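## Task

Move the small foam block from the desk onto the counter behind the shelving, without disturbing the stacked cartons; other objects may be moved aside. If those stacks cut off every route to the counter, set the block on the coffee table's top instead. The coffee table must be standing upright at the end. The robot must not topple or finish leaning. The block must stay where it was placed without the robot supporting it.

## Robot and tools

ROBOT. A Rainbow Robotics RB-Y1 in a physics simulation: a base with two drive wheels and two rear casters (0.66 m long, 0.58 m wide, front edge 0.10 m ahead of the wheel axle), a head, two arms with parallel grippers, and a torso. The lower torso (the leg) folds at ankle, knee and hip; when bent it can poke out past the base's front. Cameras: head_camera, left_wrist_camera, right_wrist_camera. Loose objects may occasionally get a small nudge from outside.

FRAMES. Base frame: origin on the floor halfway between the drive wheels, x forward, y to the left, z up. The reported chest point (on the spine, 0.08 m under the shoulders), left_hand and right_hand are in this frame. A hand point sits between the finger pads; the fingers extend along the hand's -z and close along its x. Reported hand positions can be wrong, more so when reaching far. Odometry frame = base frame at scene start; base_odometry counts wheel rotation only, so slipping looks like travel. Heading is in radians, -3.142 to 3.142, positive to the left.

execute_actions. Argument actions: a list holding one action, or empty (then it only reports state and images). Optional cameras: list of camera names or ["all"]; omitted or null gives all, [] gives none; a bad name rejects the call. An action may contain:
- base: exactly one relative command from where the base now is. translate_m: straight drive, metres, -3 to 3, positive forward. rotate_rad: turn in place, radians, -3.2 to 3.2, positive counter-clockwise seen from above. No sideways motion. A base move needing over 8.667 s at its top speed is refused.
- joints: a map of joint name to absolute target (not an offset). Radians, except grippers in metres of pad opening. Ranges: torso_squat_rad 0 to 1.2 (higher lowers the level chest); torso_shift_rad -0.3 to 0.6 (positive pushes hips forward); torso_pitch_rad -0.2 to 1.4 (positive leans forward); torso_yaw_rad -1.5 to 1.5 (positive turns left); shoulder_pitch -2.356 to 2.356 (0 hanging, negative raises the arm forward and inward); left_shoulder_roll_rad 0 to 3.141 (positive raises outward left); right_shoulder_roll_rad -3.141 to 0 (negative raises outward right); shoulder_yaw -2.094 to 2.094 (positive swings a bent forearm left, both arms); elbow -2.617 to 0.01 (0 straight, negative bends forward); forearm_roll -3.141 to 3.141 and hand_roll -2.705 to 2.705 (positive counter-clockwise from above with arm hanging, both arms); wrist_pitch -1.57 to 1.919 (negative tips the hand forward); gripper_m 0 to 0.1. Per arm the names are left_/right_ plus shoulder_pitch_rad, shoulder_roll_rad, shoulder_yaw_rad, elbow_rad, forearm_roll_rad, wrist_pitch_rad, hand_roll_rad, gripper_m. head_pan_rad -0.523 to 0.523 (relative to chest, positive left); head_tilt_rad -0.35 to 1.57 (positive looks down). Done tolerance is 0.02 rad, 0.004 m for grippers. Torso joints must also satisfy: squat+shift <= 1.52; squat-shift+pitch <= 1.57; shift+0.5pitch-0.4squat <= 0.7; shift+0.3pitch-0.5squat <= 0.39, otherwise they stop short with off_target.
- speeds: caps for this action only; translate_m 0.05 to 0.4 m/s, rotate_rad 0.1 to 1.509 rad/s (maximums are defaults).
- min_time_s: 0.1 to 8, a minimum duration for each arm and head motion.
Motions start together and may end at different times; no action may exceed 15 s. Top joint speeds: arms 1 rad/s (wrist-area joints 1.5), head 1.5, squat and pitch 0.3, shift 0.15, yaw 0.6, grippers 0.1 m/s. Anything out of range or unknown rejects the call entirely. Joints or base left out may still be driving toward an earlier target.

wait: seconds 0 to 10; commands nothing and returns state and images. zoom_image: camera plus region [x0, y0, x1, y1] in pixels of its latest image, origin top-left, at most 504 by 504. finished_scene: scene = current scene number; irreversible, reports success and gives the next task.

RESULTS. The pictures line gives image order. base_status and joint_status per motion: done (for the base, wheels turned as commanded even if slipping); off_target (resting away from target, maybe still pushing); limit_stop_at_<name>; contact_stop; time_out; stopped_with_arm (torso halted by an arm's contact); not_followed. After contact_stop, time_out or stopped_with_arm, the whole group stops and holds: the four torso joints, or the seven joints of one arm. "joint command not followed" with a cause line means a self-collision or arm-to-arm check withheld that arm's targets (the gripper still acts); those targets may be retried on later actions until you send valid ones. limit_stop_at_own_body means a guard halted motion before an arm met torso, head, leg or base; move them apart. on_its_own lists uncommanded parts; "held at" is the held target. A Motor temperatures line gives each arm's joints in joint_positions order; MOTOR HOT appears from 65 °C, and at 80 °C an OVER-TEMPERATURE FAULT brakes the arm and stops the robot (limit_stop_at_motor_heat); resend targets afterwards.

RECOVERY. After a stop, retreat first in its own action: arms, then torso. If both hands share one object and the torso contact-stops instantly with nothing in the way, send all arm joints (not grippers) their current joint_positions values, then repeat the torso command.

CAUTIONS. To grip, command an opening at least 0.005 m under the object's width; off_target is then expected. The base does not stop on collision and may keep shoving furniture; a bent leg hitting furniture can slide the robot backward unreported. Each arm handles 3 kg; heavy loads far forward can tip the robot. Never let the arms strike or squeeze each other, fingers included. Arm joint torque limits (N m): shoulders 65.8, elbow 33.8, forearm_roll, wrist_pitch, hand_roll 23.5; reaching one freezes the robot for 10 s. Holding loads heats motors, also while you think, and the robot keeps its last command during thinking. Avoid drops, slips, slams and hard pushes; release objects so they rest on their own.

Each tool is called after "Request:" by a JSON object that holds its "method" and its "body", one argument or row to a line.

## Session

Request:
{"method": "execute_actions", "body": {
  "actions": []
}}

Scene clock: 0.00 s.
Motor temperatures (°C, as the motors report them): left_arm=[32 35 35 33 35 32 36] | right_arm=[34 32 32 36 39 36 43]
base_odometry: x=+0.000 y=+0.000 heading=+0.000 (m, m, rad; odometry frame)
base_status: not commanded
joint_positions: torso_squat_rad=+0.350 torso_shift_rad=+0.000 torso_pitch_rad=+0.000 torso_yaw_rad=+0.000 left_shoulder_pitch_rad=+0.039 left_shoulder_roll_rad=+0.035 left_shoulder_yaw_rad=+0.051 left_elbow_rad=-0.098 left_forearm_roll_rad=+0.006 left_wrist_pitch_rad=+0.004 left_hand_roll_rad=+0.001 left_gripper_m=+0.099 right_shoulder_pitch_rad=-0.018 right_shoulder_roll_rad=-0.030 right_shoulder_yaw_rad=-0.015 right_elbow_rad=-0.196 right_forearm_roll_rad=-0.009 right_wrist_pitch_rad=-0.005 right_hand_roll_rad=-0.038 right_gripper_m=+0.100 head_pan_rad=+0.001 head_tilt_rad=+0.401
joint_status: not commanded
chest: x=-0.2283 y=-0.0007 z=+1.2475 quat_wxyz=(+1.000, +0.000, +0.000, +0.000) (m; base frame)
left_hand: x=-0.2096 y=+0.2490 z=+0.5637 quat_wxyz=(+0.999, +0.019, -0.029, +0.035) (m; base frame)
right_hand: x=-0.1182 y=-0.2436 z=+0.5705 quat_wxyz=(+0.994, -0.012, -0.109, -0.026) (m; base frame)
pictures: head_camera, left_wrist_camera, right_wrist_camera
Images, in order (width x height): head_camera 896x504, left_wrist_camera 644x364, right_wrist_camera 644x364.

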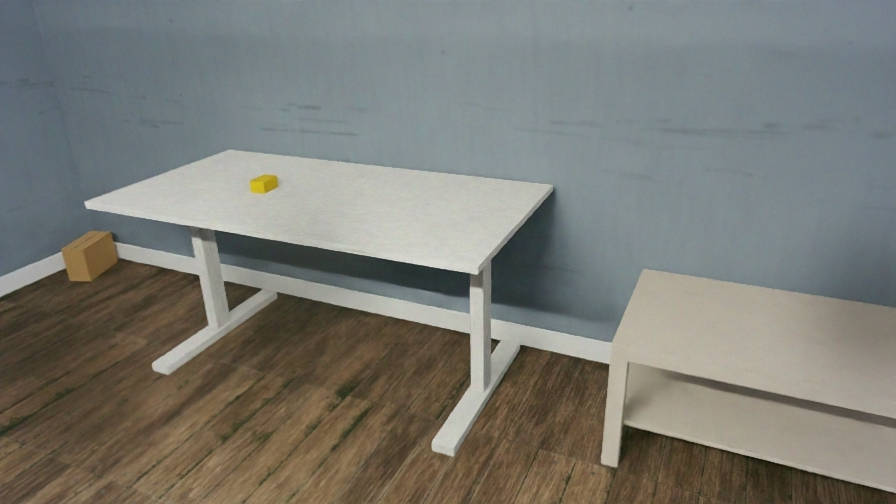

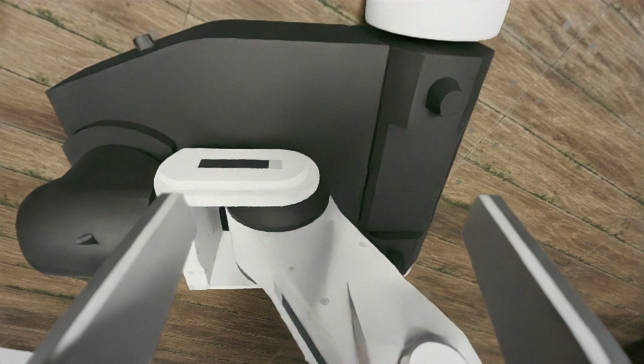

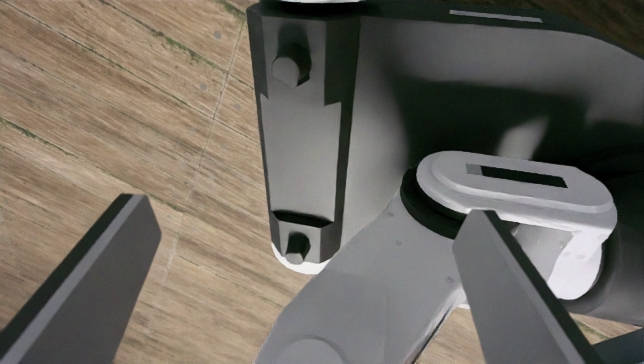

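Request:
{"method": "execute_actions", "body": {
  "actions": [
    {"base":{"rotate_rad":1.7},"joints":{"head_tilt_rad":0.35}}
  ],
  "cameras": ["head_camera"]
}}

Request:
{"method": "execute_actions", "body": {
  "actions": [
    {"base":{"rotate_rad":1.2}}
  ],
  "cameras": ["head_camera"]
}}

Request:
{"method": "execute_actions", "body": {
  "actions": [
    {"base":{"rotate_rad":1.2}}
  ],
  "cameras": ["head_camera"]
}}

Scene clock: 4.20 s.
Motor temperatures (°C, as the motors report them): left_arm=[32 35 35 33 35 32 36] | right_arm=[34 32 32 36 39 36 43]
base_odometry: x=+0.000 y=+0.000 heading=+1.699 (m, m, rad; odometry frame)
base_status: done
joint_positions: torso_squat_rad=+0.350 torso_shift_rad=+0.000 torso_pitch_rad=+0.000 torso_yaw_rad=+0.000 left_shoulder_pitch_rad=+0.039 left_shoulder_roll_rad=+0.035 left_shoulder_yaw_rad=+0.051 left_elbow_rad=-0.098 left_forearm_roll_rad=+0.006 left_wrist_pitch_rad=+0.004 left_hand_roll_rad=+0.001 left_gripper_m=+0.099 right_shoulder_pitch_rad=-0.018 right_shoulder_roll_rad=-0.030 right_shoulder_yaw_rad=-0.015 right_elbow_rad=-0.196 right_forearm_roll_rad=-0.009 right_wrist_pitch_rad=-0.005 right_hand_roll_rad=-0.038 right_gripper_m=+0.100 head_pan_rad=+0.001 head_tilt_rad=+0.350
joint_status: all done
chest: x=-0.2283 y=-0.0007 z=+1.2475 quat_wxyz=(+1.000, +0.000, +0.000, +0.000) (m; base frame)
left_hand: x=-0.2096 y=+0.2490 z=+0.5637 quat_wxyz=(+0.999, +0.019, -0.029, +0.035) (m; base frame)
right_hand: x=-0.1182 y=-0.2436 z=+0.5705 quat_wxyz=(+0.994, -0.012, -0.110, -0.026) (m; base frame)
pictures: head_camera
Images, in order (width x height): head_camera 896x504.

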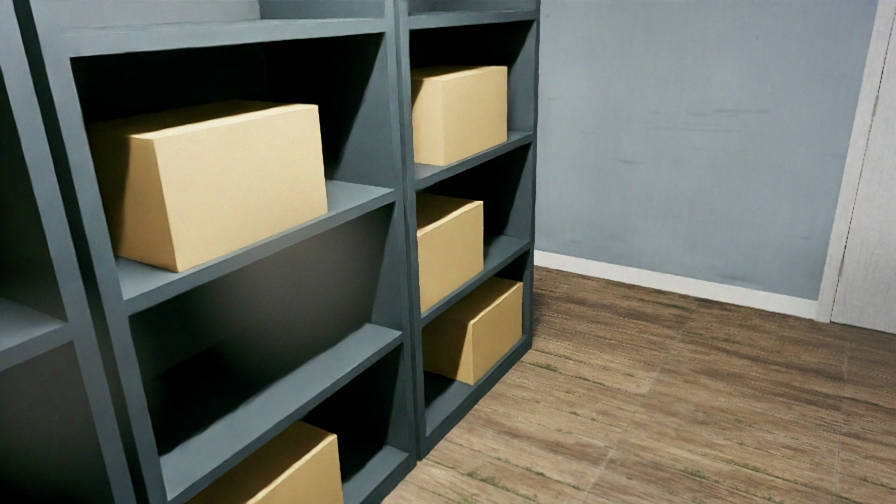

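Scene clock: 7.67 s.
Motor temperatures (°C, as the motors report them): left_arm=[32 35 35 33 35 32 36] | right_arm=[34 32 32 36 39 36 43]
base_odometry: x=+0.000 y=+0.000 heading=+2.899 (m, m, rad; odometry frame)
base_status: done
joint_positions: torso_squat_rad=+0.350 torso_shift_rad=+0.000 torso_pitch_rad=+0.000 torso_yaw_rad=+0.000 left_shoulder_pitch_rad=+0.039 left_shoulder_roll_rad=+0.035 left_shoulder_yaw_rad=+0.051 left_elbow_rad=-0.098 left_forearm_roll_rad=+0.006 left_wrist_pitch_rad=+0.004 left_hand_roll_rad=+0.001 left_gripper_m=+0.099 right_shoulder_pitch_rad=-0.018 right_shoulder_roll_rad=-0.030 right_shoulder_yaw_rad=-0.015 right_elbow_rad=-0.196 right_forearm_roll_rad=-0.009 right_wrist_pitch_rad=-0.005 right_hand_roll_rad=-0.038 right_gripper_m=+0.100 head_pan_rad=+0.001 head_tilt_rad=+0.350
joint_status: not commanded
chest: x=-0.2283 y=-0.0007 z=+1.2475 quat_wxyz=(+1.000, +0.000, +0.000, +0.000) (m; base frame)
left_hand: x=-0.2096 y=+0.2490 z=+0.5637 quat_wxyz=(+0.999, +0.019, -0.029, +0.035) (m; base frame)
right_hand: x=-0.1182 y=-0.2436 z=+0.5705 quat_wxyz=(+0.994, -0.012, -0.110, -0.026) (m; base frame)
pictures: head_camera
Images, in order (width x height): head_camera 896x504.

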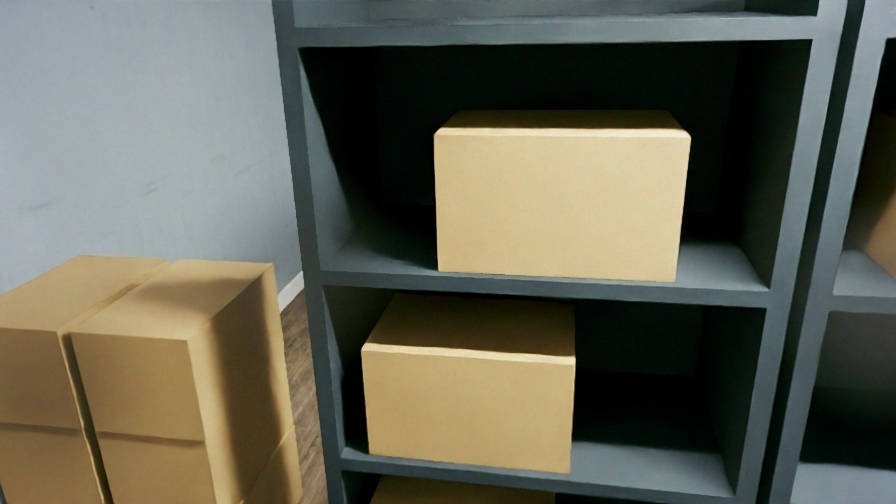

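Scene clock: 11.13 s.
Motor temperatures (°C, as the motors report them): left_arm=[32 35 35 33 35 32 36] | right_arm=[34 32 32 36 39 36 43]
base_odometry: x=+0.000 y=+0.000 heading=-2.185 (m, m, rad; odometry frame)
base_status: done
joint_positions: torso_squat_rad=+0.350 torso_shift_rad=+0.000 torso_pitch_rad=+0.000 torso_yaw_rad=+0.000 left_shoulder_pitch_rad=+0.039 left_shoulder_roll_rad=+0.035 left_shoulder_yaw_rad=+0.051 left_elbow_rad=-0.098 left_forearm_roll_rad=+0.006 left_wrist_pitch_rad=+0.004 left_hand_roll_rad=+0.001 left_gripper_m=+0.099 right_shoulder_pitch_rad=-0.018 right_shoulder_roll_rad=-0.030 right_shoulder_yaw_rad=-0.015 right_elbow_rad=-0.196 right_forearm_roll_rad=-0.009 right_wrist_pitch_rad=-0.005 right_hand_roll_rad=-0.038 right_gripper_m=+0.100 head_pan_rad=+0.001 head_tilt_rad=+0.350
joint_status: not commanded
chest: x=-0.2283 y=-0.0007 z=+1.2475 quat_wxyz=(+1.000, +0.000, +0.000, +0.000) (m; base frame)
left_hand: x=-0.2096 y=+0.2490 z=+0.5637 quat_wxyz=(+0.999, +0.019, -0.029, +0.035) (m; base frame)
right_hand: x=-0.1182 y=-0.2436 z=+0.5705 quat_wxyz=(+0.994, -0.012, -0.110, -0.026) (m; base frame)
pictures: head_camera
Images, in order (width x height): head_camera 896x504.

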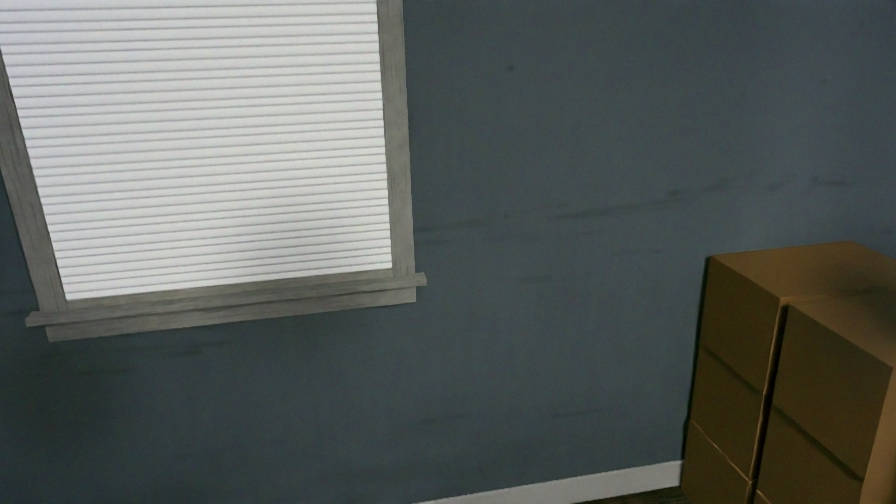

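Request:
{"method": "execute_actions", "body": {
  "actions": [
    {"base":{"rotate_rad":-2.908}}
  ],
  "cameras": []
}}

Request:
{"method": "execute_actions", "body": {
  "actions": [
    {"base":{"translate_m":1.55}}
  ],
  "cameras": ["head_camera"]
}}

Request:
{"method": "execute_actions", "body": {
  "actions": [
    {"base":{"rotate_rad":-1.57},"joints":{"torso_pitch_rad":0.5,"right_shoulder_pitch_rad":-1.75,"right_shoulder_roll_rad":-0.6,"right_elbow_rad":-0.5,"right_wrist_pitch_rad":1.75,"right_forearm_roll_rad":-0.4,"right_hand_roll_rad":-0.05,"head_tilt_rad":0.15},"min_time_s":3}
  ],
  "cameras": ["head_camera"]
}}

Scene clock: 16.63 s.
Motor temperatures (°C, as the motors report them): left_arm=[32 35 35 33 35 32 36] | right_arm=[34 32 32 36 39 36 43]
base_odometry: x=+0.000 y=+0.000 heading=+1.191 (m, m, rad; odometry frame)
base_status: done
joint_positions: torso_squat_rad=+0.350 torso_shift_rad=+0.000 torso_pitch_rad=+0.000 torso_yaw_rad=+0.000 left_shoulder_pitch_rad=+0.039 left_shoulder_roll_rad=+0.035 left_shoulder_yaw_rad=+0.051 left_elbow_rad=-0.098 left_forearm_roll_rad=+0.006 left_wrist_pitch_rad=+0.004 left_hand_roll_rad=+0.001 left_gripper_m=+0.099 right_shoulder_pitch_rad=-0.018 right_shoulder_roll_rad=-0.030 right_shoulder_yaw_rad=-0.015 right_elbow_rad=-0.196 right_forearm_roll_rad=-0.009 right_wrist_pitch_rad=-0.005 right_hand_roll_rad=-0.038 right_gripper_m=+0.100 head_pan_rad=+0.001 head_tilt_rad=+0.350
joint_status: not commanded
chest: x=-0.2284 y=-0.0007 z=+1.2475 quat_wxyz=(+1.000, +0.000, +0.000, +0.000) (m; base frame)
left_hand: x=-0.2096 y=+0.2490 z=+0.5637 quat_wxyz=(+0.999, +0.019, -0.029, +0.035) (m; base frame)
right_hand: x=-0.1182 y=-0.2436 z=+0.5705 quat_wxyz=(+0.994, -0.012, -0.110, -0.026) (m; base frame)
pictures: none
No camera images: the call's "cameras" was empty. Leave "cameras" out to get every camera's image.

Scene clock: 22.03 s.
Motor temperatures (°C, as the motors report them): left_arm=[32 35 35 33 35 32 36] | right_arm=[34 32 32 36 39 36 43]
base_odometry: x=+0.576 y=+1.439 heading=+1.190 (m, m, rad; odometry frame)
base_status: done
joint_positions: torso_squat_rad=+0.350 torso_shift_rad=+0.000 torso_pitch_rad=+0.000 torso_yaw_rad=+0.000 left_shoulder_pitch_rad=+0.039 left_shoulder_roll_rad=+0.035 left_shoulder_yaw_rad=+0.051 left_elbow_rad=-0.098 left_forearm_roll_rad=+0.006 left_wrist_pitch_rad=+0.004 left_hand_roll_rad=+0.001 left_gripper_m=+0.099 right_shoulder_pitch_rad=-0.018 right_shoulder_roll_rad=-0.030 right_shoulder_yaw_rad=-0.015 right_elbow_rad=-0.196 right_forearm_roll_rad=-0.009 right_wrist_pitch_rad=-0.005 right_hand_roll_rad=-0.038 right_gripper_m=+0.100 head_pan_rad=+0.001 head_tilt_rad=+0.350
joint_status: not commanded
chest: x=-0.2283 y=-0.0007 z=+1.2475 quat_wxyz=(+1.000, +0.000, +0.000, +0.000) (m; base frame)
left_hand: x=-0.2096 y=+0.2490 z=+0.5637 quat_wxyz=(+0.999, +0.019, -0.029, +0.035) (m; base frame)
right_hand: x=-0.1182 y=-0.2436 z=+0.5705 quat_wxyz=(+0.994, -0.012, -0.109, -0.026) (m; base frame)
pictures: head_camera
Images, in order (width x height): head_camera 896x504.

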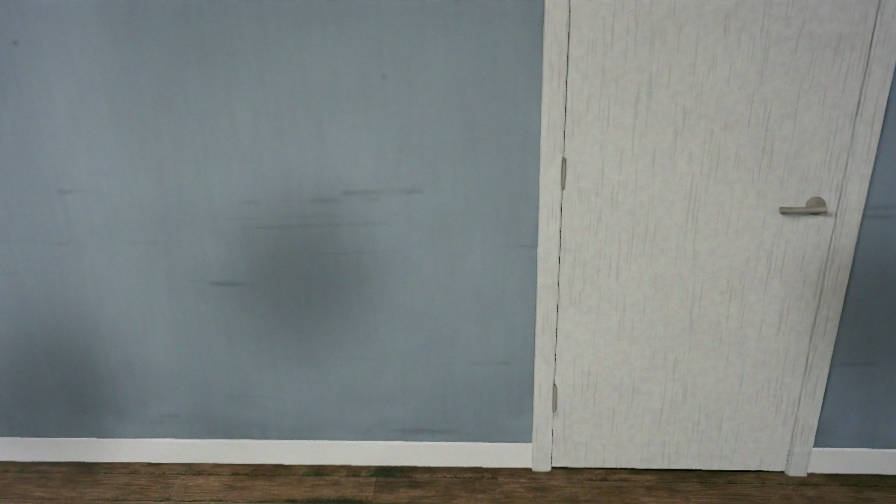

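Scene clock: 25.90 s.
Motor temperatures (°C, as the motors report them): left_arm=[32 35 35 33 35 32 36] | right_arm=[34 32 32 36 39 36 43]
base_odometry: x=+0.576 y=+1.439 heading=-0.380 (m, m, rad; odometry frame)
base_status: done
joint_positions: torso_squat_rad=+0.350 torso_shift_rad=+0.000 torso_pitch_rad=+0.500 torso_yaw_rad=+0.000 left_shoulder_pitch_rad=+0.039 left_shoulder_roll_rad=+0.035 left_shoulder_yaw_rad=+0.051 left_elbow_rad=-0.098 left_forearm_roll_rad=+0.006 left_wrist_pitch_rad=+0.004 left_hand_roll_rad=+0.001 left_gripper_m=+0.099 right_shoulder_pitch_rad=-1.750 right_shoulder_roll_rad=-0.600 right_shoulder_yaw_rad=-0.015 right_elbow_rad=-0.500 right_forearm_roll_rad=-0.400 right_wrist_pitch_rad=+1.750 right_hand_roll_rad=-0.050 right_gripper_m=+0.100 head_pan_rad=+0.001 head_tilt_rad=+0.150
joint_status: all done
chest: x=-0.0799 y=-0.0007 z=+1.2096 quat_wxyz=(+0.969, +0.000, +0.247, +0.000) (m; base frame)
left_hand: x=-0.3916 y=+0.2490 z=+0.6007 quat_wxyz=(+0.975, +0.027, +0.219, +0.029) (m; base frame)
right_hand: x=+0.4973 y=-0.2640 z=+1.0400 quat_wxyz=(+0.999, +0.013, -0.022, -0.022) (m; base frame)
pictures: head_camera
Images, in order (width x height): head_camera 896x504.

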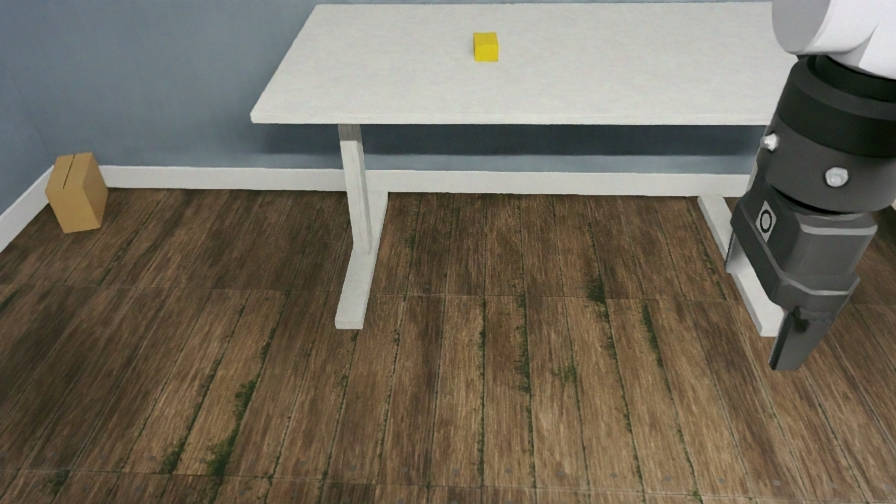

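Request:
{"method": "execute_actions", "body": {
  "actions": [
    {"base":{"rotate_rad":-0.5},"joints":{"right_shoulder_pitch_rad":0,"right_shoulder_roll_rad":-0.05,"right_elbow_rad":-0.4,"right_wrist_pitch_rad":0,"right_forearm_roll_rad":0,"left_shoulder_pitch_rad":-1.75,"left_shoulder_roll_rad":0.6,"left_shoulder_yaw_rad":0,"left_elbow_rad":-0.5,"left_wrist_pitch_rad":1.75,"left_forearm_roll_rad":0.4,"left_hand_roll_rad":1.57}}
  ],
  "cameras": []
}}

Request:
{"method": "execute_actions", "body": {
  "actions": [
    {"base":{"translate_m":0.73}}
  ],
  "cameras": []
}}

Request:
{"method": "execute_actions", "body": {
  "actions": [
    {"base":{"rotate_rad":0.5},"joints":{"head_tilt_rad":0.3}}
  ],
  "cameras": ["head_camera","left_wrist_camera"]
}}

Scene clock: 28.77 s.
Motor temperatures (°C, as the motors report them): left_arm=[32 35 35 33 35 32 36] | right_arm=[34 32 32 36 39 36 43]
base_odometry: x=+0.576 y=+1.439 heading=-0.879 (m, m, rad; odometry frame)
base_status: done
joint_positions: torso_squat_rad=+0.350 torso_shift_rad=+0.000 torso_pitch_rad=+0.500 torso_yaw_rad=+0.000 left_shoulder_pitch_rad=-1.751 left_shoulder_roll_rad=+0.600 left_shoulder_yaw_rad=+0.000 left_elbow_rad=-0.500 left_forearm_roll_rad=+0.400 left_wrist_pitch_rad=+1.750 left_hand_roll_rad=+1.570 left_gripper_m=+0.099 right_shoulder_pitch_rad=+0.000 right_shoulder_roll_rad=-0.050 right_shoulder_yaw_rad=-0.015 right_elbow_rad=-0.400 right_forearm_roll_rad=+0.000 right_wrist_pitch_rad=+0.000 right_hand_roll_rad=-0.050 right_gripper_m=+0.100 head_pan_rad=+0.001 head_tilt_rad=+0.150
joint_status: all done
chest: x=-0.0800 y=-0.0007 z=+1.2096 quat_wxyz=(+0.969, +0.000, +0.247, +0.000) (m; base frame)
left_hand: x=+0.4969 y=+0.2646 z=+1.0400 quat_wxyz=(+0.711, -0.018, -0.012, +0.703) (m; base frame)
right_hand: x=-0.2257 y=-0.2598 z=+0.5425 quat_wxyz=(+0.998, -0.027, +0.049, -0.021) (m; base frame)
pictures: none
No camera images: the call's "cameras" was empty. Leave "cameras" out to get every camera's image.

Scene clock: 31.93 s.
Motor temperatures (°C, as the motors report them): left_arm=[32 35 35 33 35 32 36] | right_arm=[34 32 32 36 39 36 43]
base_odometry: x=+1.042 y=+0.876 heading=-0.880 (m, m, rad; odometry frame)
base_status: done
joint_positions: torso_squat_rad=+0.350 torso_shift_rad=+0.000 torso_pitch_rad=+0.500 torso_yaw_rad=+0.000 left_shoulder_pitch_rad=-1.750 left_shoulder_roll_rad=+0.600 left_shoulder_yaw_rad=+0.000 left_elbow_rad=-0.500 left_forearm_roll_rad=+0.400 left_wrist_pitch_rad=+1.750 left_hand_roll_rad=+1.570 left_gripper_m=+0.099 right_shoulder_pitch_rad=+0.000 right_shoulder_roll_rad=-0.050 right_shoulder_yaw_rad=-0.015 right_elbow_rad=-0.400 right_forearm_roll_rad=+0.000 right_wrist_pitch_rad=+0.000 right_hand_roll_rad=-0.050 right_gripper_m=+0.100 head_pan_rad=+0.001 head_tilt_rad=+0.150
joint_status: not commanded
chest: x=-0.0799 y=-0.0007 z=+1.2096 quat_wxyz=(+0.969, +0.000, +0.247, +0.000) (m; base frame)
left_hand: x=+0.4968 y=+0.2646 z=+1.0398 quat_wxyz=(+0.711, -0.018, -0.012, +0.703) (m; base frame)
right_hand: x=-0.2256 y=-0.2598 z=+0.5425 quat_wxyz=(+0.998, -0.027, +0.049, -0.021) (m; base frame)
pictures: none
No camera images: the call's "cameras" was empty. Leave "cameras" out to get every camera's image.

Scene clock: 34.27 s.
Motor temperatures (°C, as the motors report them): left_arm=[33 35 35 33 35 32 36] | right_arm=[34 32 32 36 39 36 43]
base_odometry: x=+1.041 y=+0.877 heading=-0.380 (m, m, rad; odometry frame)
base_status: done
joint_positions: torso_squat_rad=+0.350 torso_shift_rad=+0.000 torso_pitch_rad=+0.500 torso_yaw_rad=+0.000 left_shoulder_pitch_rad=-1.750 left_shoulder_roll_rad=+0.600 left_shoulder_yaw_rad=+0.000 left_elbow_rad=-0.500 left_forearm_roll_rad=+0.400 left_wrist_pitch_rad=+1.750 left_hand_roll_rad=+1.570 left_gripper_m=+0.099 right_shoulder_pitch_rad=+0.000 right_shoulder_roll_rad=-0.050 right_shoulder_yaw_rad=-0.015 right_elbow_rad=-0.400 right_forearm_roll_rad=+0.000 right_wrist_pitch_rad=+0.000 right_hand_roll_rad=-0.050 right_gripper_m=+0.100 head_pan_rad=+0.001 head_tilt_rad=+0.300
joint_status: all done
chest: x=-0.0799 y=-0.0007 z=+1.2096 quat_wxyz=(+0.969, +0.000, +0.247, +0.000) (m; base frame)
left_hand: x=+0.4968 y=+0.2646 z=+1.0398 quat_wxyz=(+0.711, -0.018, -0.012, +0.703) (m; base frame)
right_hand: x=-0.2256 y=-0.2599 z=+0.5425 quat_wxyz=(+0.998, -0.027, +0.049, -0.021) (m; base frame)
pictures: head_camera, left_wrist_camera
Images, in order (width x height): head_camera 896x504, left_wrist_camera 644x364.

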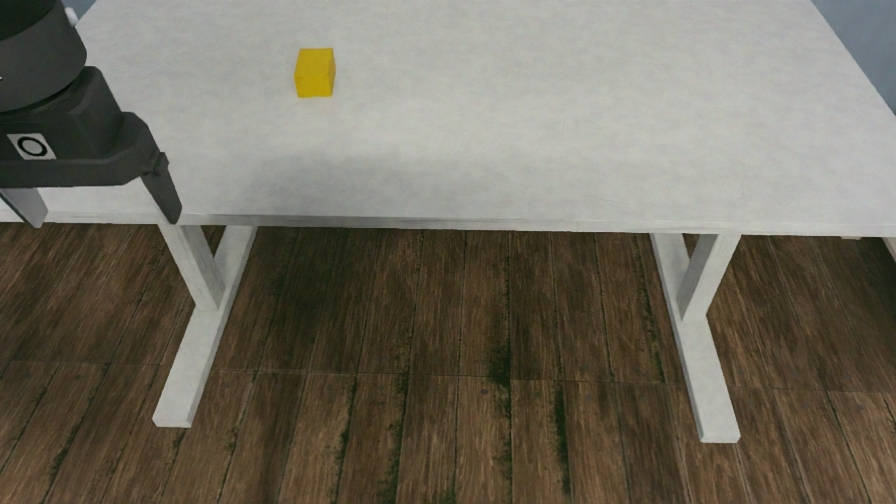

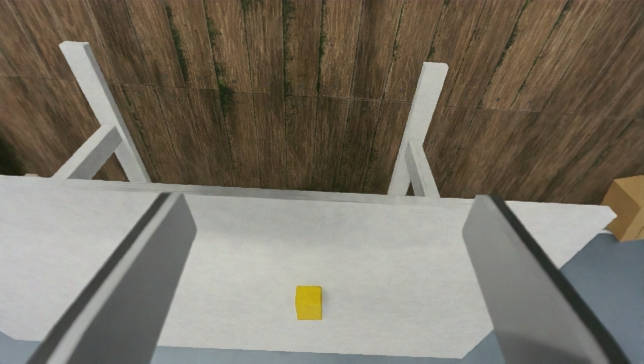

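Request:
{"method": "execute_actions", "body": {
  "actions": [
    {"base":{"translate_m":0.6},"joints":{"head_tilt_rad":0.5,"torso_squat_rad":0.7}}
  ],
  "cameras": ["head_camera","left_wrist_camera"]
}}

Scene clock: 37.27 s.
Motor temperatures (°C, as the motors report them): left_arm=[33 35 35 33 35 32 36] | right_arm=[34 32 32 36 39 36 43]
base_odometry: x=+1.599 y=+0.654 heading=-0.380 (m, m, rad; odometry frame)
base_status: done
joint_positions: torso_squat_rad=+0.700 torso_shift_rad=+0.000 torso_pitch_rad=+0.500 torso_yaw_rad=+0.000 left_shoulder_pitch_rad=-1.750 left_shoulder_roll_rad=+0.600 left_shoulder_yaw_rad=+0.000 left_elbow_rad=-0.500 left_forearm_roll_rad=+0.400 left_wrist_pitch_rad=+1.750 left_hand_roll_rad=+1.570 left_gripper_m=+0.099 right_shoulder_pitch_rad=+0.000 right_shoulder_roll_rad=-0.050 right_shoulder_yaw_rad=-0.015 right_elbow_rad=-0.400 right_forearm_roll_rad=+0.000 right_wrist_pitch_rad=+0.000 right_hand_roll_rad=-0.050 right_gripper_m=+0.100 head_pan_rad=+0.001 head_tilt_rad=+0.500
joint_status: all done
chest: x=-0.0798 y=-0.0006 z=+1.0875 quat_wxyz=(+0.969, +0.000, +0.247, +0.000) (m; base frame)
left_hand: x=+0.4969 y=+0.2647 z=+0.9176 quat_wxyz=(+0.711, -0.018, -0.012, +0.703) (m; base frame)
right_hand: x=-0.2255 y=-0.2598 z=+0.4203 quat_wxyz=(+0.998, -0.027, +0.049, -0.021) (m; base frame)
pictures: head_camera, left_wrist_camera
Images, in order (width x height): head_camera 896x504, left_wrist_camera 644x364.

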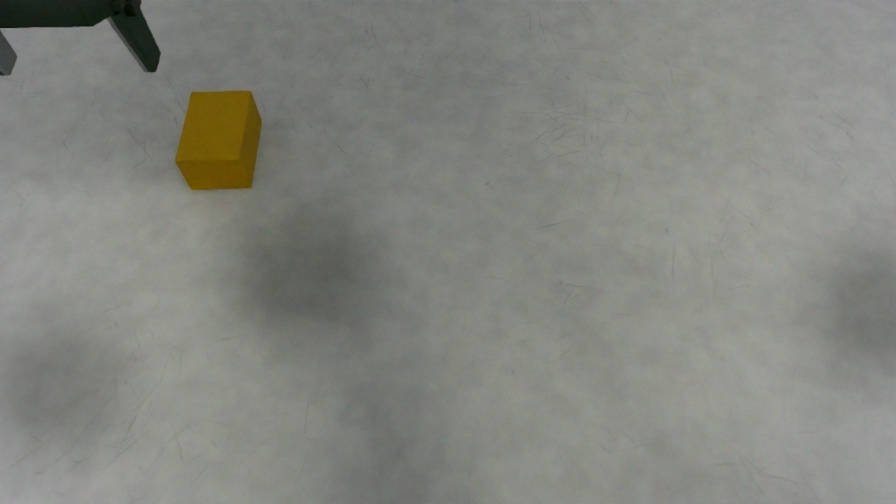

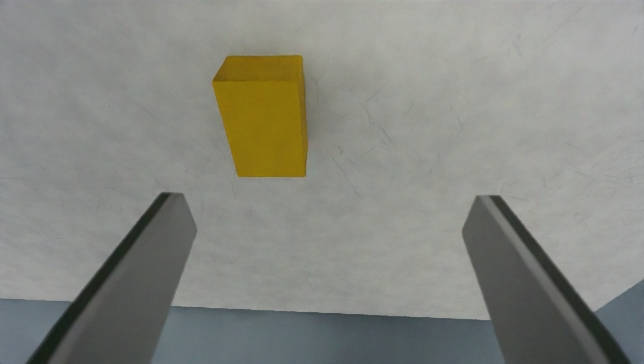

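Request:
{"method": "execute_actions", "body": {
  "actions": [
    {"base":{"translate_m":-0.04},"joints":{"left_shoulder_roll_rad":0.48,"left_forearm_roll_rad":0.32,"left_hand_roll_rad":1.49}}
  ],
  "cameras": ["left_wrist_camera"]
}}

Scene clock: 38.73 s.
Motor temperatures (°C, as the motors report them): left_arm=[33 35 35 33 35 32 36] | right_arm=[34 32 32 36 39 36 43]
base_odometry: x=+1.561 y=+0.669 heading=-0.380 (m, m, rad; odometry frame)
base_status: done
joint_positions: torso_squat_rad=+0.700 torso_shift_rad=+0.000 torso_pitch_rad=+0.500 torso_yaw_rad=+0.000 left_shoulder_pitch_rad=-1.750 left_shoulder_roll_rad=+0.480 left_shoulder_yaw_rad=+0.000 left_elbow_rad=-0.500 left_forearm_roll_rad=+0.320 left_wrist_pitch_rad=+1.750 left_hand_roll_rad=+1.490 left_gripper_m=+0.099 right_shoulder_pitch_rad=+0.000 right_shoulder_roll_rad=-0.050 right_shoulder_yaw_rad=-0.015 right_elbow_rad=-0.400 right_forearm_roll_rad=+0.000 right_wrist_pitch_rad=+0.000 right_hand_roll_rad=-0.050 right_gripper_m=+0.100 head_pan_rad=+0.001 head_tilt_rad=+0.500
joint_status: all done
chest: x=-0.0799 y=-0.0006 z=+1.0875 quat_wxyz=(+0.969, +0.000, +0.247, +0.000) (m; base frame)
left_hand: x=+0.4899 y=+0.2164 z=+0.8954 quat_wxyz=(+0.769, +0.010, -0.013, +0.639) (m; base frame)
right_hand: x=-0.2255 y=-0.2598 z=+0.4203 quat_wxyz=(+0.998, -0.027, +0.049, -0.021) (m; base frame)
pictures: left_wrist_camera
Images, in order (width x height): left_wrist_camera 644x364.

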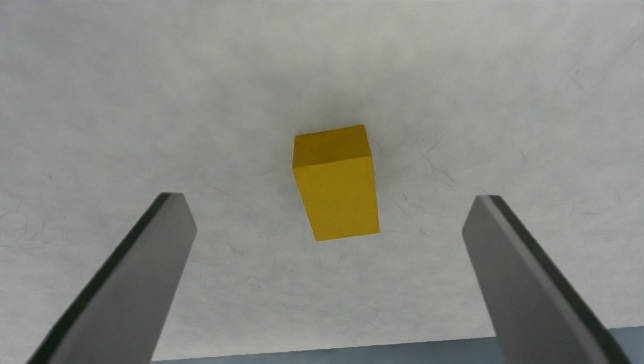

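Request:
{"method": "execute_actions", "body": {
  "actions": [
    {"joints":{"left_hand_roll_rad":1.65,"torso_squat_rad":0.86}}
  ],
  "cameras": ["left_wrist_camera"]
}}

Scene clock: 40.13 s.
Motor temperatures (°C, as the motors report them): left_arm=[33 35 35 33 35 32 36] | right_arm=[34 32 32 36 39 36 43]
base_odometry: x=+1.561 y=+0.669 heading=-0.380 (m, m, rad; odometry frame)
base_status: not commanded
joint_positions: torso_squat_rad=+0.860 torso_shift_rad=+0.000 torso_pitch_rad=+0.500 torso_yaw_rad=+0.000 left_shoulder_pitch_rad=-1.750 left_shoulder_roll_rad=+0.480 left_shoulder_yaw_rad=+0.000 left_elbow_rad=-0.500 left_forearm_roll_rad=+0.320 left_wrist_pitch_rad=+1.750 left_hand_roll_rad=+1.650 left_gripper_m=+0.099 right_shoulder_pitch_rad=+0.000 right_shoulder_roll_rad=-0.050 right_shoulder_yaw_rad=-0.015 right_elbow_rad=-0.400 right_forearm_roll_rad=+0.000 right_wrist_pitch_rad=+0.000 right_hand_roll_rad=-0.050 right_gripper_m=+0.100 head_pan_rad=+0.001 head_tilt_rad=+0.500
joint_status: all done
chest: x=-0.0799 y=-0.0006 z=+1.0088 quat_wxyz=(+0.969, +0.000, +0.247, +0.000) (m; base frame)
left_hand: x=+0.4900 y=+0.2165 z=+0.8167 quat_wxyz=(+0.715, +0.009, -0.014, +0.699) (m; base frame)
right_hand: x=-0.2255 y=-0.2597 z=+0.3416 quat_wxyz=(+0.998, -0.027, +0.049, -0.021) (m; base frame)
pictures: left_wrist_camera
Images, in order (width x height): left_wrist_camera 644x364.

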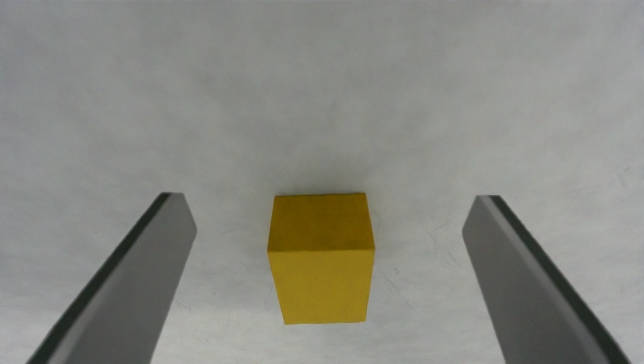

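Request:
{"method": "execute_actions", "body": {
  "actions": [
    {"base":{"translate_m":0.02},"joints":{"torso_squat_rad":0.95}}
  ],
  "cameras": ["left_wrist_camera"]
}}

Request:
{"method": "execute_actions", "body": {
  "actions": [
    {"joints":{"left_gripper_m":0.0}}
  ],
  "cameras": ["left_wrist_camera"]
}}

Scene clock: 41.33 s.
Motor temperatures (°C, as the motors report them): left_arm=[33 35 35 33 35 32 36] | right_arm=[34 32 32 36 39 36 43]
base_odometry: x=+1.580 y=+0.662 heading=-0.380 (m, m, rad; odometry frame)
base_status: done
joint_positions: torso_squat_rad=+0.950 torso_shift_rad=+0.000 torso_pitch_rad=+0.500 torso_yaw_rad=+0.000 left_shoulder_pitch_rad=-1.750 left_shoulder_roll_rad=+0.480 left_shoulder_yaw_rad=+0.000 left_elbow_rad=-0.500 left_forearm_roll_rad=+0.320 left_wrist_pitch_rad=+1.750 left_hand_roll_rad=+1.650 left_gripper_m=+0.099 right_shoulder_pitch_rad=+0.000 right_shoulder_roll_rad=-0.050 right_shoulder_yaw_rad=-0.015 right_elbow_rad=-0.400 right_forearm_roll_rad=+0.000 right_wrist_pitch_rad=+0.000 right_hand_roll_rad=-0.050 right_gripper_m=+0.100 head_pan_rad=+0.001 head_tilt_rad=+0.500
joint_status: all done
chest: x=-0.0798 y=-0.0005 z=+0.9593 quat_wxyz=(+0.969, +0.000, +0.247, +0.000) (m; base frame)
left_hand: x=+0.4900 y=+0.2166 z=+0.7672 quat_wxyz=(+0.715, +0.009, -0.014, +0.699) (m; base frame)
right_hand: x=-0.2254 y=-0.2597 z=+0.2921 quat_wxyz=(+0.998, -0.027, +0.049, -0.021) (m; base frame)
pictures: left_wrist_camera
Images, in order (width x height): left_wrist_camera 644x364.

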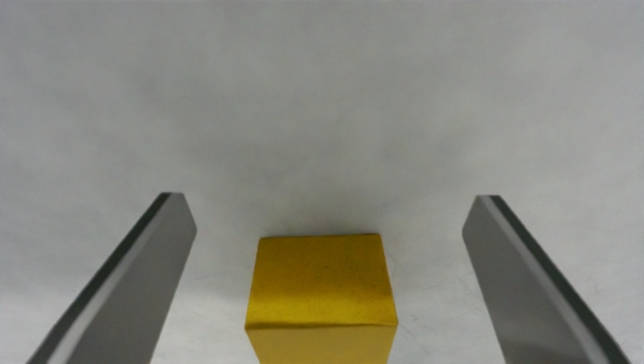

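Scene clock: 42.80 s.
Motor temperatures (°C, as the motors report them): left_arm=[33 35 35 33 35 32 36] | right_arm=[34 32 32 36 39 36 43]
base_odometry: x=+1.580 y=+0.662 heading=-0.380 (m, m, rad; odometry frame)
base_status: not commanded
joint_positions: torso_squat_rad=+0.950 torso_shift_rad=+0.000 torso_pitch_rad=+0.500 torso_yaw_rad=+0.000 left_shoulder_pitch_rad=-1.750 left_shoulder_roll_rad=+0.480 left_shoulder_yaw_rad=+0.000 left_elbow_rad=-0.500 left_forearm_roll_rad=+0.320 left_wrist_pitch_rad=+1.750 left_hand_roll_rad=+1.650 left_gripper_m=+0.000 right_shoulder_pitch_rad=+0.000 right_shoulder_roll_rad=-0.050 right_shoulder_yaw_rad=-0.015 right_elbow_rad=-0.400 right_forearm_roll_rad=+0.000 right_wrist_pitch_rad=+0.000 right_hand_roll_rad=-0.050 right_gripper_m=+0.100 head_pan_rad=+0.001 head_tilt_rad=+0.500
joint_status: all done
chest: x=-0.0798 y=-0.0005 z=+0.9593 quat_wxyz=(+0.969, +0.000, +0.247, +0.000) (m; base frame)
left_hand: x=+0.4900 y=+0.2166 z=+0.7672 quat_wxyz=(+0.715, +0.009, -0.014, +0.699) (m; base frame)
right_hand: x=-0.2254 y=-0.2597 z=+0.2921 quat_wxyz=(+0.998, -0.027, +0.049, -0.021) (m; base frame)
pictures: left_wrist_camera
Images, in order (width x height): left_wrist_camera 644x364.

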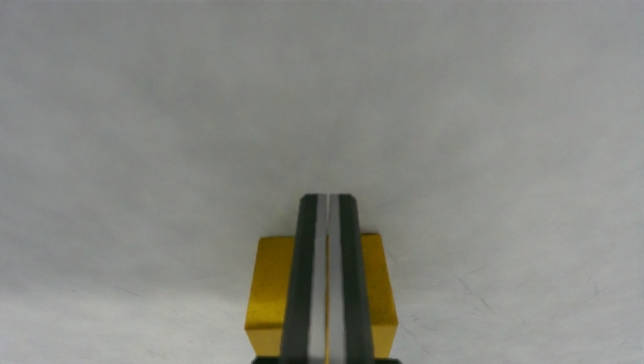

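Request:
{"method": "execute_actions", "body": {
  "actions": [
    {"joints":{"left_gripper_m":0.1}}
  ],
  "cameras": []
}}

Request:
{"method": "execute_actions", "body": {
  "actions": [
    {"base":{"translate_m":0.02},"joints":{"torso_squat_rad":1.02}}
  ],
  "cameras": ["left_wrist_camera","head_camera"]
}}

Scene clock: 44.40 s.
Motor temperatures (°C, as the motors report them): left_arm=[33 35 35 33 35 32 36] | right_arm=[34 32 32 36 39 36 43]
base_odometry: x=+1.580 y=+0.662 heading=-0.380 (m, m, rad; odometry frame)
base_status: not commanded
joint_positions: torso_squat_rad=+0.950 torso_shift_rad=+0.000 torso_pitch_rad=+0.500 torso_yaw_rad=+0.000 left_shoulder_pitch_rad=-1.750 left_shoulder_roll_rad=+0.480 left_shoulder_yaw_rad=+0.000 left_elbow_rad=-0.500 left_forearm_roll_rad=+0.320 left_wrist_pitch_rad=+1.750 left_hand_roll_rad=+1.650 left_gripper_m=+0.099 right_shoulder_pitch_rad=+0.000 right_shoulder_roll_rad=-0.050 right_shoulder_yaw_rad=-0.015 right_elbow_rad=-0.400 right_forearm_roll_rad=+0.000 right_wrist_pitch_rad=+0.000 right_hand_roll_rad=-0.050 right_gripper_m=+0.100 head_pan_rad=+0.001 head_tilt_rad=+0.500
joint_status: all done
chest: x=-0.0798 y=-0.0005 z=+0.9593 quat_wxyz=(+0.969, +0.000, +0.247, +0.000) (m; base frame)
left_hand: x=+0.4900 y=+0.2166 z=+0.7672 quat_wxyz=(+0.715, +0.009, -0.014, +0.699) (m; base frame)
right_hand: x=-0.2254 y=-0.2597 z=+0.2921 quat_wxyz=(+0.998, -0.027, +0.049, -0.021) (m; base frame)
pictures: none
No camera images: the call's "cameras" was empty. Leave "cameras" out to get every camera's image.

Scene clock: 45.50 s.
Motor temperatures (°C, as the motors report them): left_arm=[33 35 35 33 35 32 36] | right_arm=[34 32 32 36 39 36 43]
base_odometry: x=+1.598 y=+0.654 heading=-0.379 (m, m, rad; odometry frame)
base_status: done
joint_positions: torso_squat_rad=+0.996 torso_shift_rad=-0.002 torso_pitch_rad=+0.494 torso_yaw_rad=+0.001 left_shoulder_pitch_rad=-1.755 left_shoulder_roll_rad=+0.482 left_shoulder_yaw_rad=+0.001 left_elbow_rad=-0.502 left_forearm_roll_rad=+0.320 left_wrist_pitch_rad=+1.750 left_hand_roll_rad=+1.650 left_gripper_m=+0.099 right_shoulder_pitch_rad=+0.000 right_shoulder_roll_rad=-0.050 right_shoulder_yaw_rad=-0.015 right_elbow_rad=-0.400 right_forearm_roll_rad=+0.000 right_wrist_pitch_rad=+0.000 right_hand_roll_rad=-0.050 right_gripper_m=+0.100 head_pan_rad=+0.001 head_tilt_rad=+0.500
joint_status: torso_squat_rad contact_stop (moved +0.046 of +0.070)
on_its_own: torso_squat_rad is held at +0.996, not at your +1.020, since a contact_stop
chest: x=-0.0821 y=-0.0006 z=+0.9334 quat_wxyz=(+0.970, +0.001, +0.245, +0.000) (m; base frame)
left_hand: x=+0.4904 y=+0.2165 z=+0.7478 quat_wxyz=(+0.715, +0.004, -0.018, +0.699) (m; base frame)
right_hand: x=-0.2237 y=-0.2595 z=+0.2653 quat_wxyz=(+0.998, -0.026, +0.046, -0.021) (m; base frame)
pictures: head_camera, left_wrist_camera
Images, in order (width x height): head_camera 896x504, left_wrist_camera 644x364.

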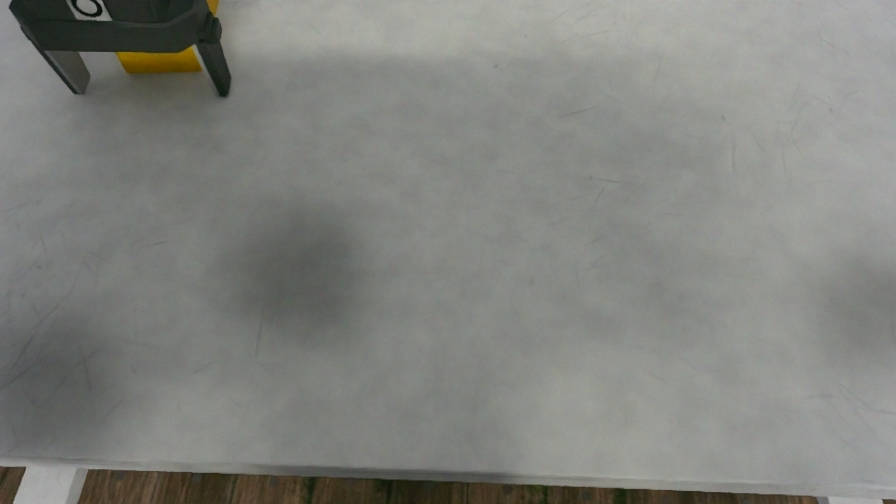

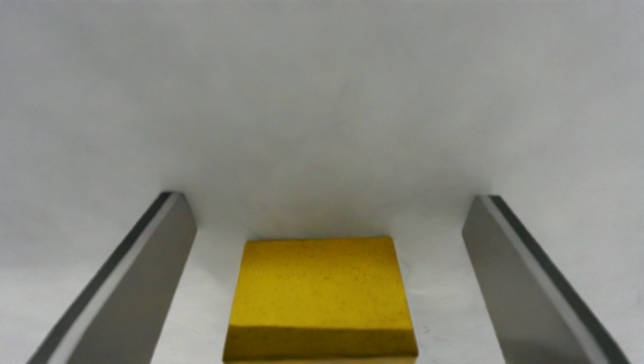

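Request:
{"method": "execute_actions", "body": {
  "actions": [
    {"joints":{"torso_squat_rad":0.975}}
  ],
  "cameras": []
}}

Request:
{"method": "execute_actions", "body": {
  "actions": [
    {"base":{"translate_m":0.045}}
  ],
  "cameras": ["left_wrist_camera","head_camera"]
}}

Request:
{"method": "execute_actions", "body": {
  "actions": [
    {"joints":{"left_gripper_m":0.0}}
  ],
  "cameras": ["left_wrist_camera"]
}}

Scene clock: 46.33 s.
Motor temperatures (°C, as the motors report them): left_arm=[33 35 35 33 35 32 36] | right_arm=[34 32 32 36 39 36 43]
base_odometry: x=+1.598 y=+0.654 heading=-0.379 (m, m, rad; odometry frame)
base_status: not commanded
joint_positions: torso_squat_rad=+0.975 torso_shift_rad=-0.002 torso_pitch_rad=+0.496 torso_yaw_rad=+0.001 left_shoulder_pitch_rad=-1.751 left_shoulder_roll_rad=+0.480 left_shoulder_yaw_rad=+0.000 left_elbow_rad=-0.500 left_forearm_roll_rad=+0.320 left_wrist_pitch_rad=+1.750 left_hand_roll_rad=+1.650 left_gripper_m=+0.099 right_shoulder_pitch_rad=+0.000 right_shoulder_roll_rad=-0.050 right_shoulder_yaw_rad=-0.015 right_elbow_rad=-0.400 right_forearm_roll_rad=+0.000 right_wrist_pitch_rad=+0.000 right_hand_roll_rad=-0.050 right_gripper_m=+0.100 head_pan_rad=+0.001 head_tilt_rad=+0.500
joint_status: all done
chest: x=-0.0814 y=-0.0005 z=+0.9455 quat_wxyz=(+0.969, +0.000, +0.245, +0.000) (m; base frame)
left_hand: x=+0.4893 y=+0.2170 z=+0.7560 quat_wxyz=(+0.715, +0.007, -0.016, +0.699) (m; base frame)
right_hand: x=-0.2242 y=-0.2596 z=+0.2777 quat_wxyz=(+0.998, -0.026, +0.047, -0.021) (m; base frame)
pictures: none
No camera images: the call's "cameras" was empty. Leave "cameras" out to get every camera's image.

Scene clock: 47.33 s.
Motor temperatures (°C, as the motors report them): left_arm=[33 35 35 33 35 32 36] | right_arm=[34 32 32 36 39 36 43]
base_odometry: x=+1.640 y=+0.638 heading=-0.379 (m, m, rad; odometry frame)
base_status: done
joint_positions: torso_squat_rad=+0.975 torso_shift_rad=-0.002 torso_pitch_rad=+0.496 torso_yaw_rad=+0.001 left_shoulder_pitch_rad=-1.750 left_shoulder_roll_rad=+0.480 left_shoulder_yaw_rad=+0.000 left_elbow_rad=-0.500 left_forearm_roll_rad=+0.320 left_wrist_pitch_rad=+1.750 left_hand_roll_rad=+1.650 left_gripper_m=+0.099 right_shoulder_pitch_rad=+0.000 right_shoulder_roll_rad=-0.050 right_shoulder_yaw_rad=-0.015 right_elbow_rad=-0.400 right_forearm_roll_rad=+0.000 right_wrist_pitch_rad=+0.000 right_hand_roll_rad=-0.050 right_gripper_m=+0.100 head_pan_rad=+0.001 head_tilt_rad=+0.500
joint_status: not commanded
chest: x=-0.0813 y=-0.0005 z=+0.9455 quat_wxyz=(+0.969, +0.000, +0.246, +0.000) (m; base frame)
left_hand: x=+0.4892 y=+0.2170 z=+0.7557 quat_wxyz=(+0.715, +0.008, -0.016, +0.699) (m; base frame)
right_hand: x=-0.2242 y=-0.2596 z=+0.2777 quat_wxyz=(+0.998, -0.026, +0.047, -0.021) (m; base frame)
pictures: head_camera, left_wrist_camera
Images, in order (width x height): head_camera 896x504, left_wrist_camera 644x364.

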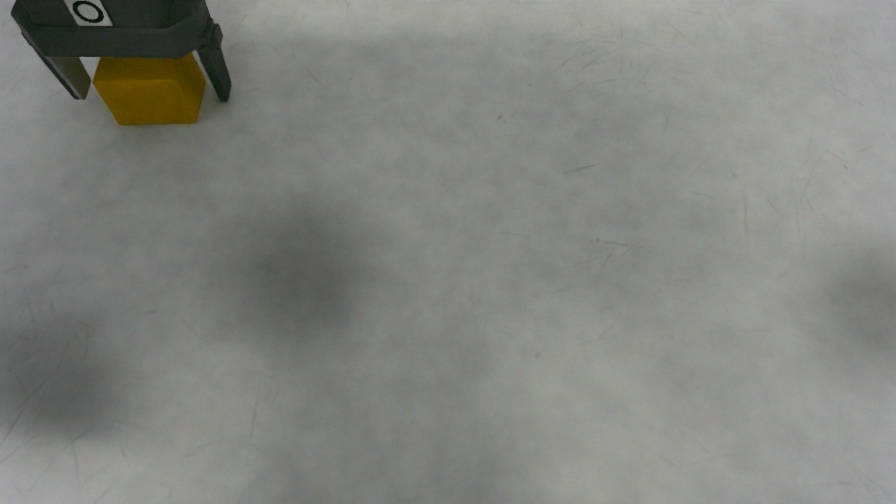

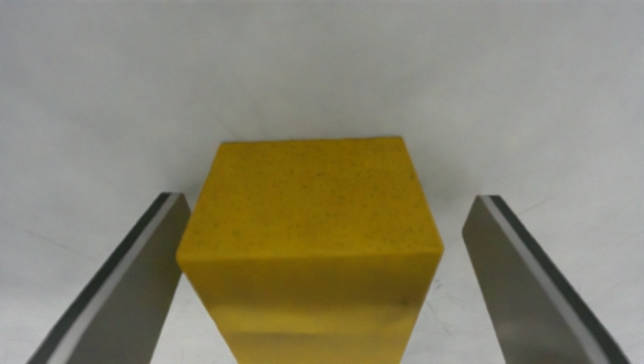

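Scene clock: 48.80 s.
Motor temperatures (°C, as the motors report them): left_arm=[33 35 35 33 35 32 36] | right_arm=[34 32 32 36 39 36 43]
base_odometry: x=+1.640 y=+0.638 heading=-0.379 (m, m, rad; odometry frame)
base_status: not commanded
joint_positions: torso_squat_rad=+0.975 torso_shift_rad=-0.002 torso_pitch_rad=+0.496 torso_yaw_rad=+0.001 left_shoulder_pitch_rad=-1.750 left_shoulder_roll_rad=+0.480 left_shoulder_yaw_rad=+0.000 left_elbow_rad=-0.500 left_forearm_roll_rad=+0.320 left_wrist_pitch_rad=+1.750 left_hand_roll_rad=+1.650 left_gripper_m=+0.058 right_shoulder_pitch_rad=+0.000 right_shoulder_roll_rad=-0.050 right_shoulder_yaw_rad=-0.015 right_elbow_rad=-0.400 right_forearm_roll_rad=+0.000 right_wrist_pitch_rad=+0.000 right_hand_roll_rad=-0.050 right_gripper_m=+0.100 head_pan_rad=+0.001 head_tilt_rad=+0.500
joint_status: left_gripper_m off_target (ended at +0.058, target +0.000)
chest: x=-0.0813 y=-0.0005 z=+0.9455 quat_wxyz=(+0.969, +0.000, +0.246, +0.000) (m; base frame)
left_hand: x=+0.4892 y=+0.2170 z=+0.7557 quat_wxyz=(+0.715, +0.008, -0.016, +0.699) (m; base frame)
right_hand: x=-0.2242 y=-0.2596 z=+0.2777 quat_wxyz=(+0.998, -0.026, +0.047, -0.021) (m; base frame)
pictures: left_wrist_camera
Images, in order (width x height): left_wrist_camera 644x364.

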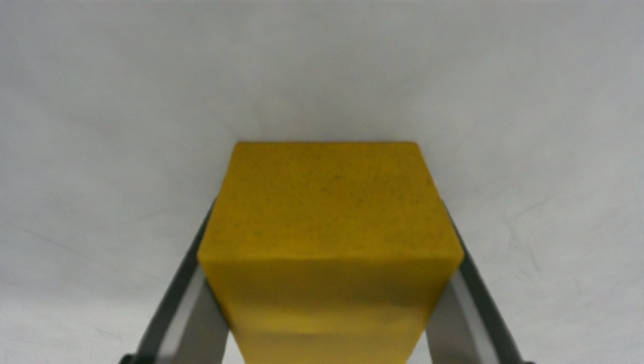

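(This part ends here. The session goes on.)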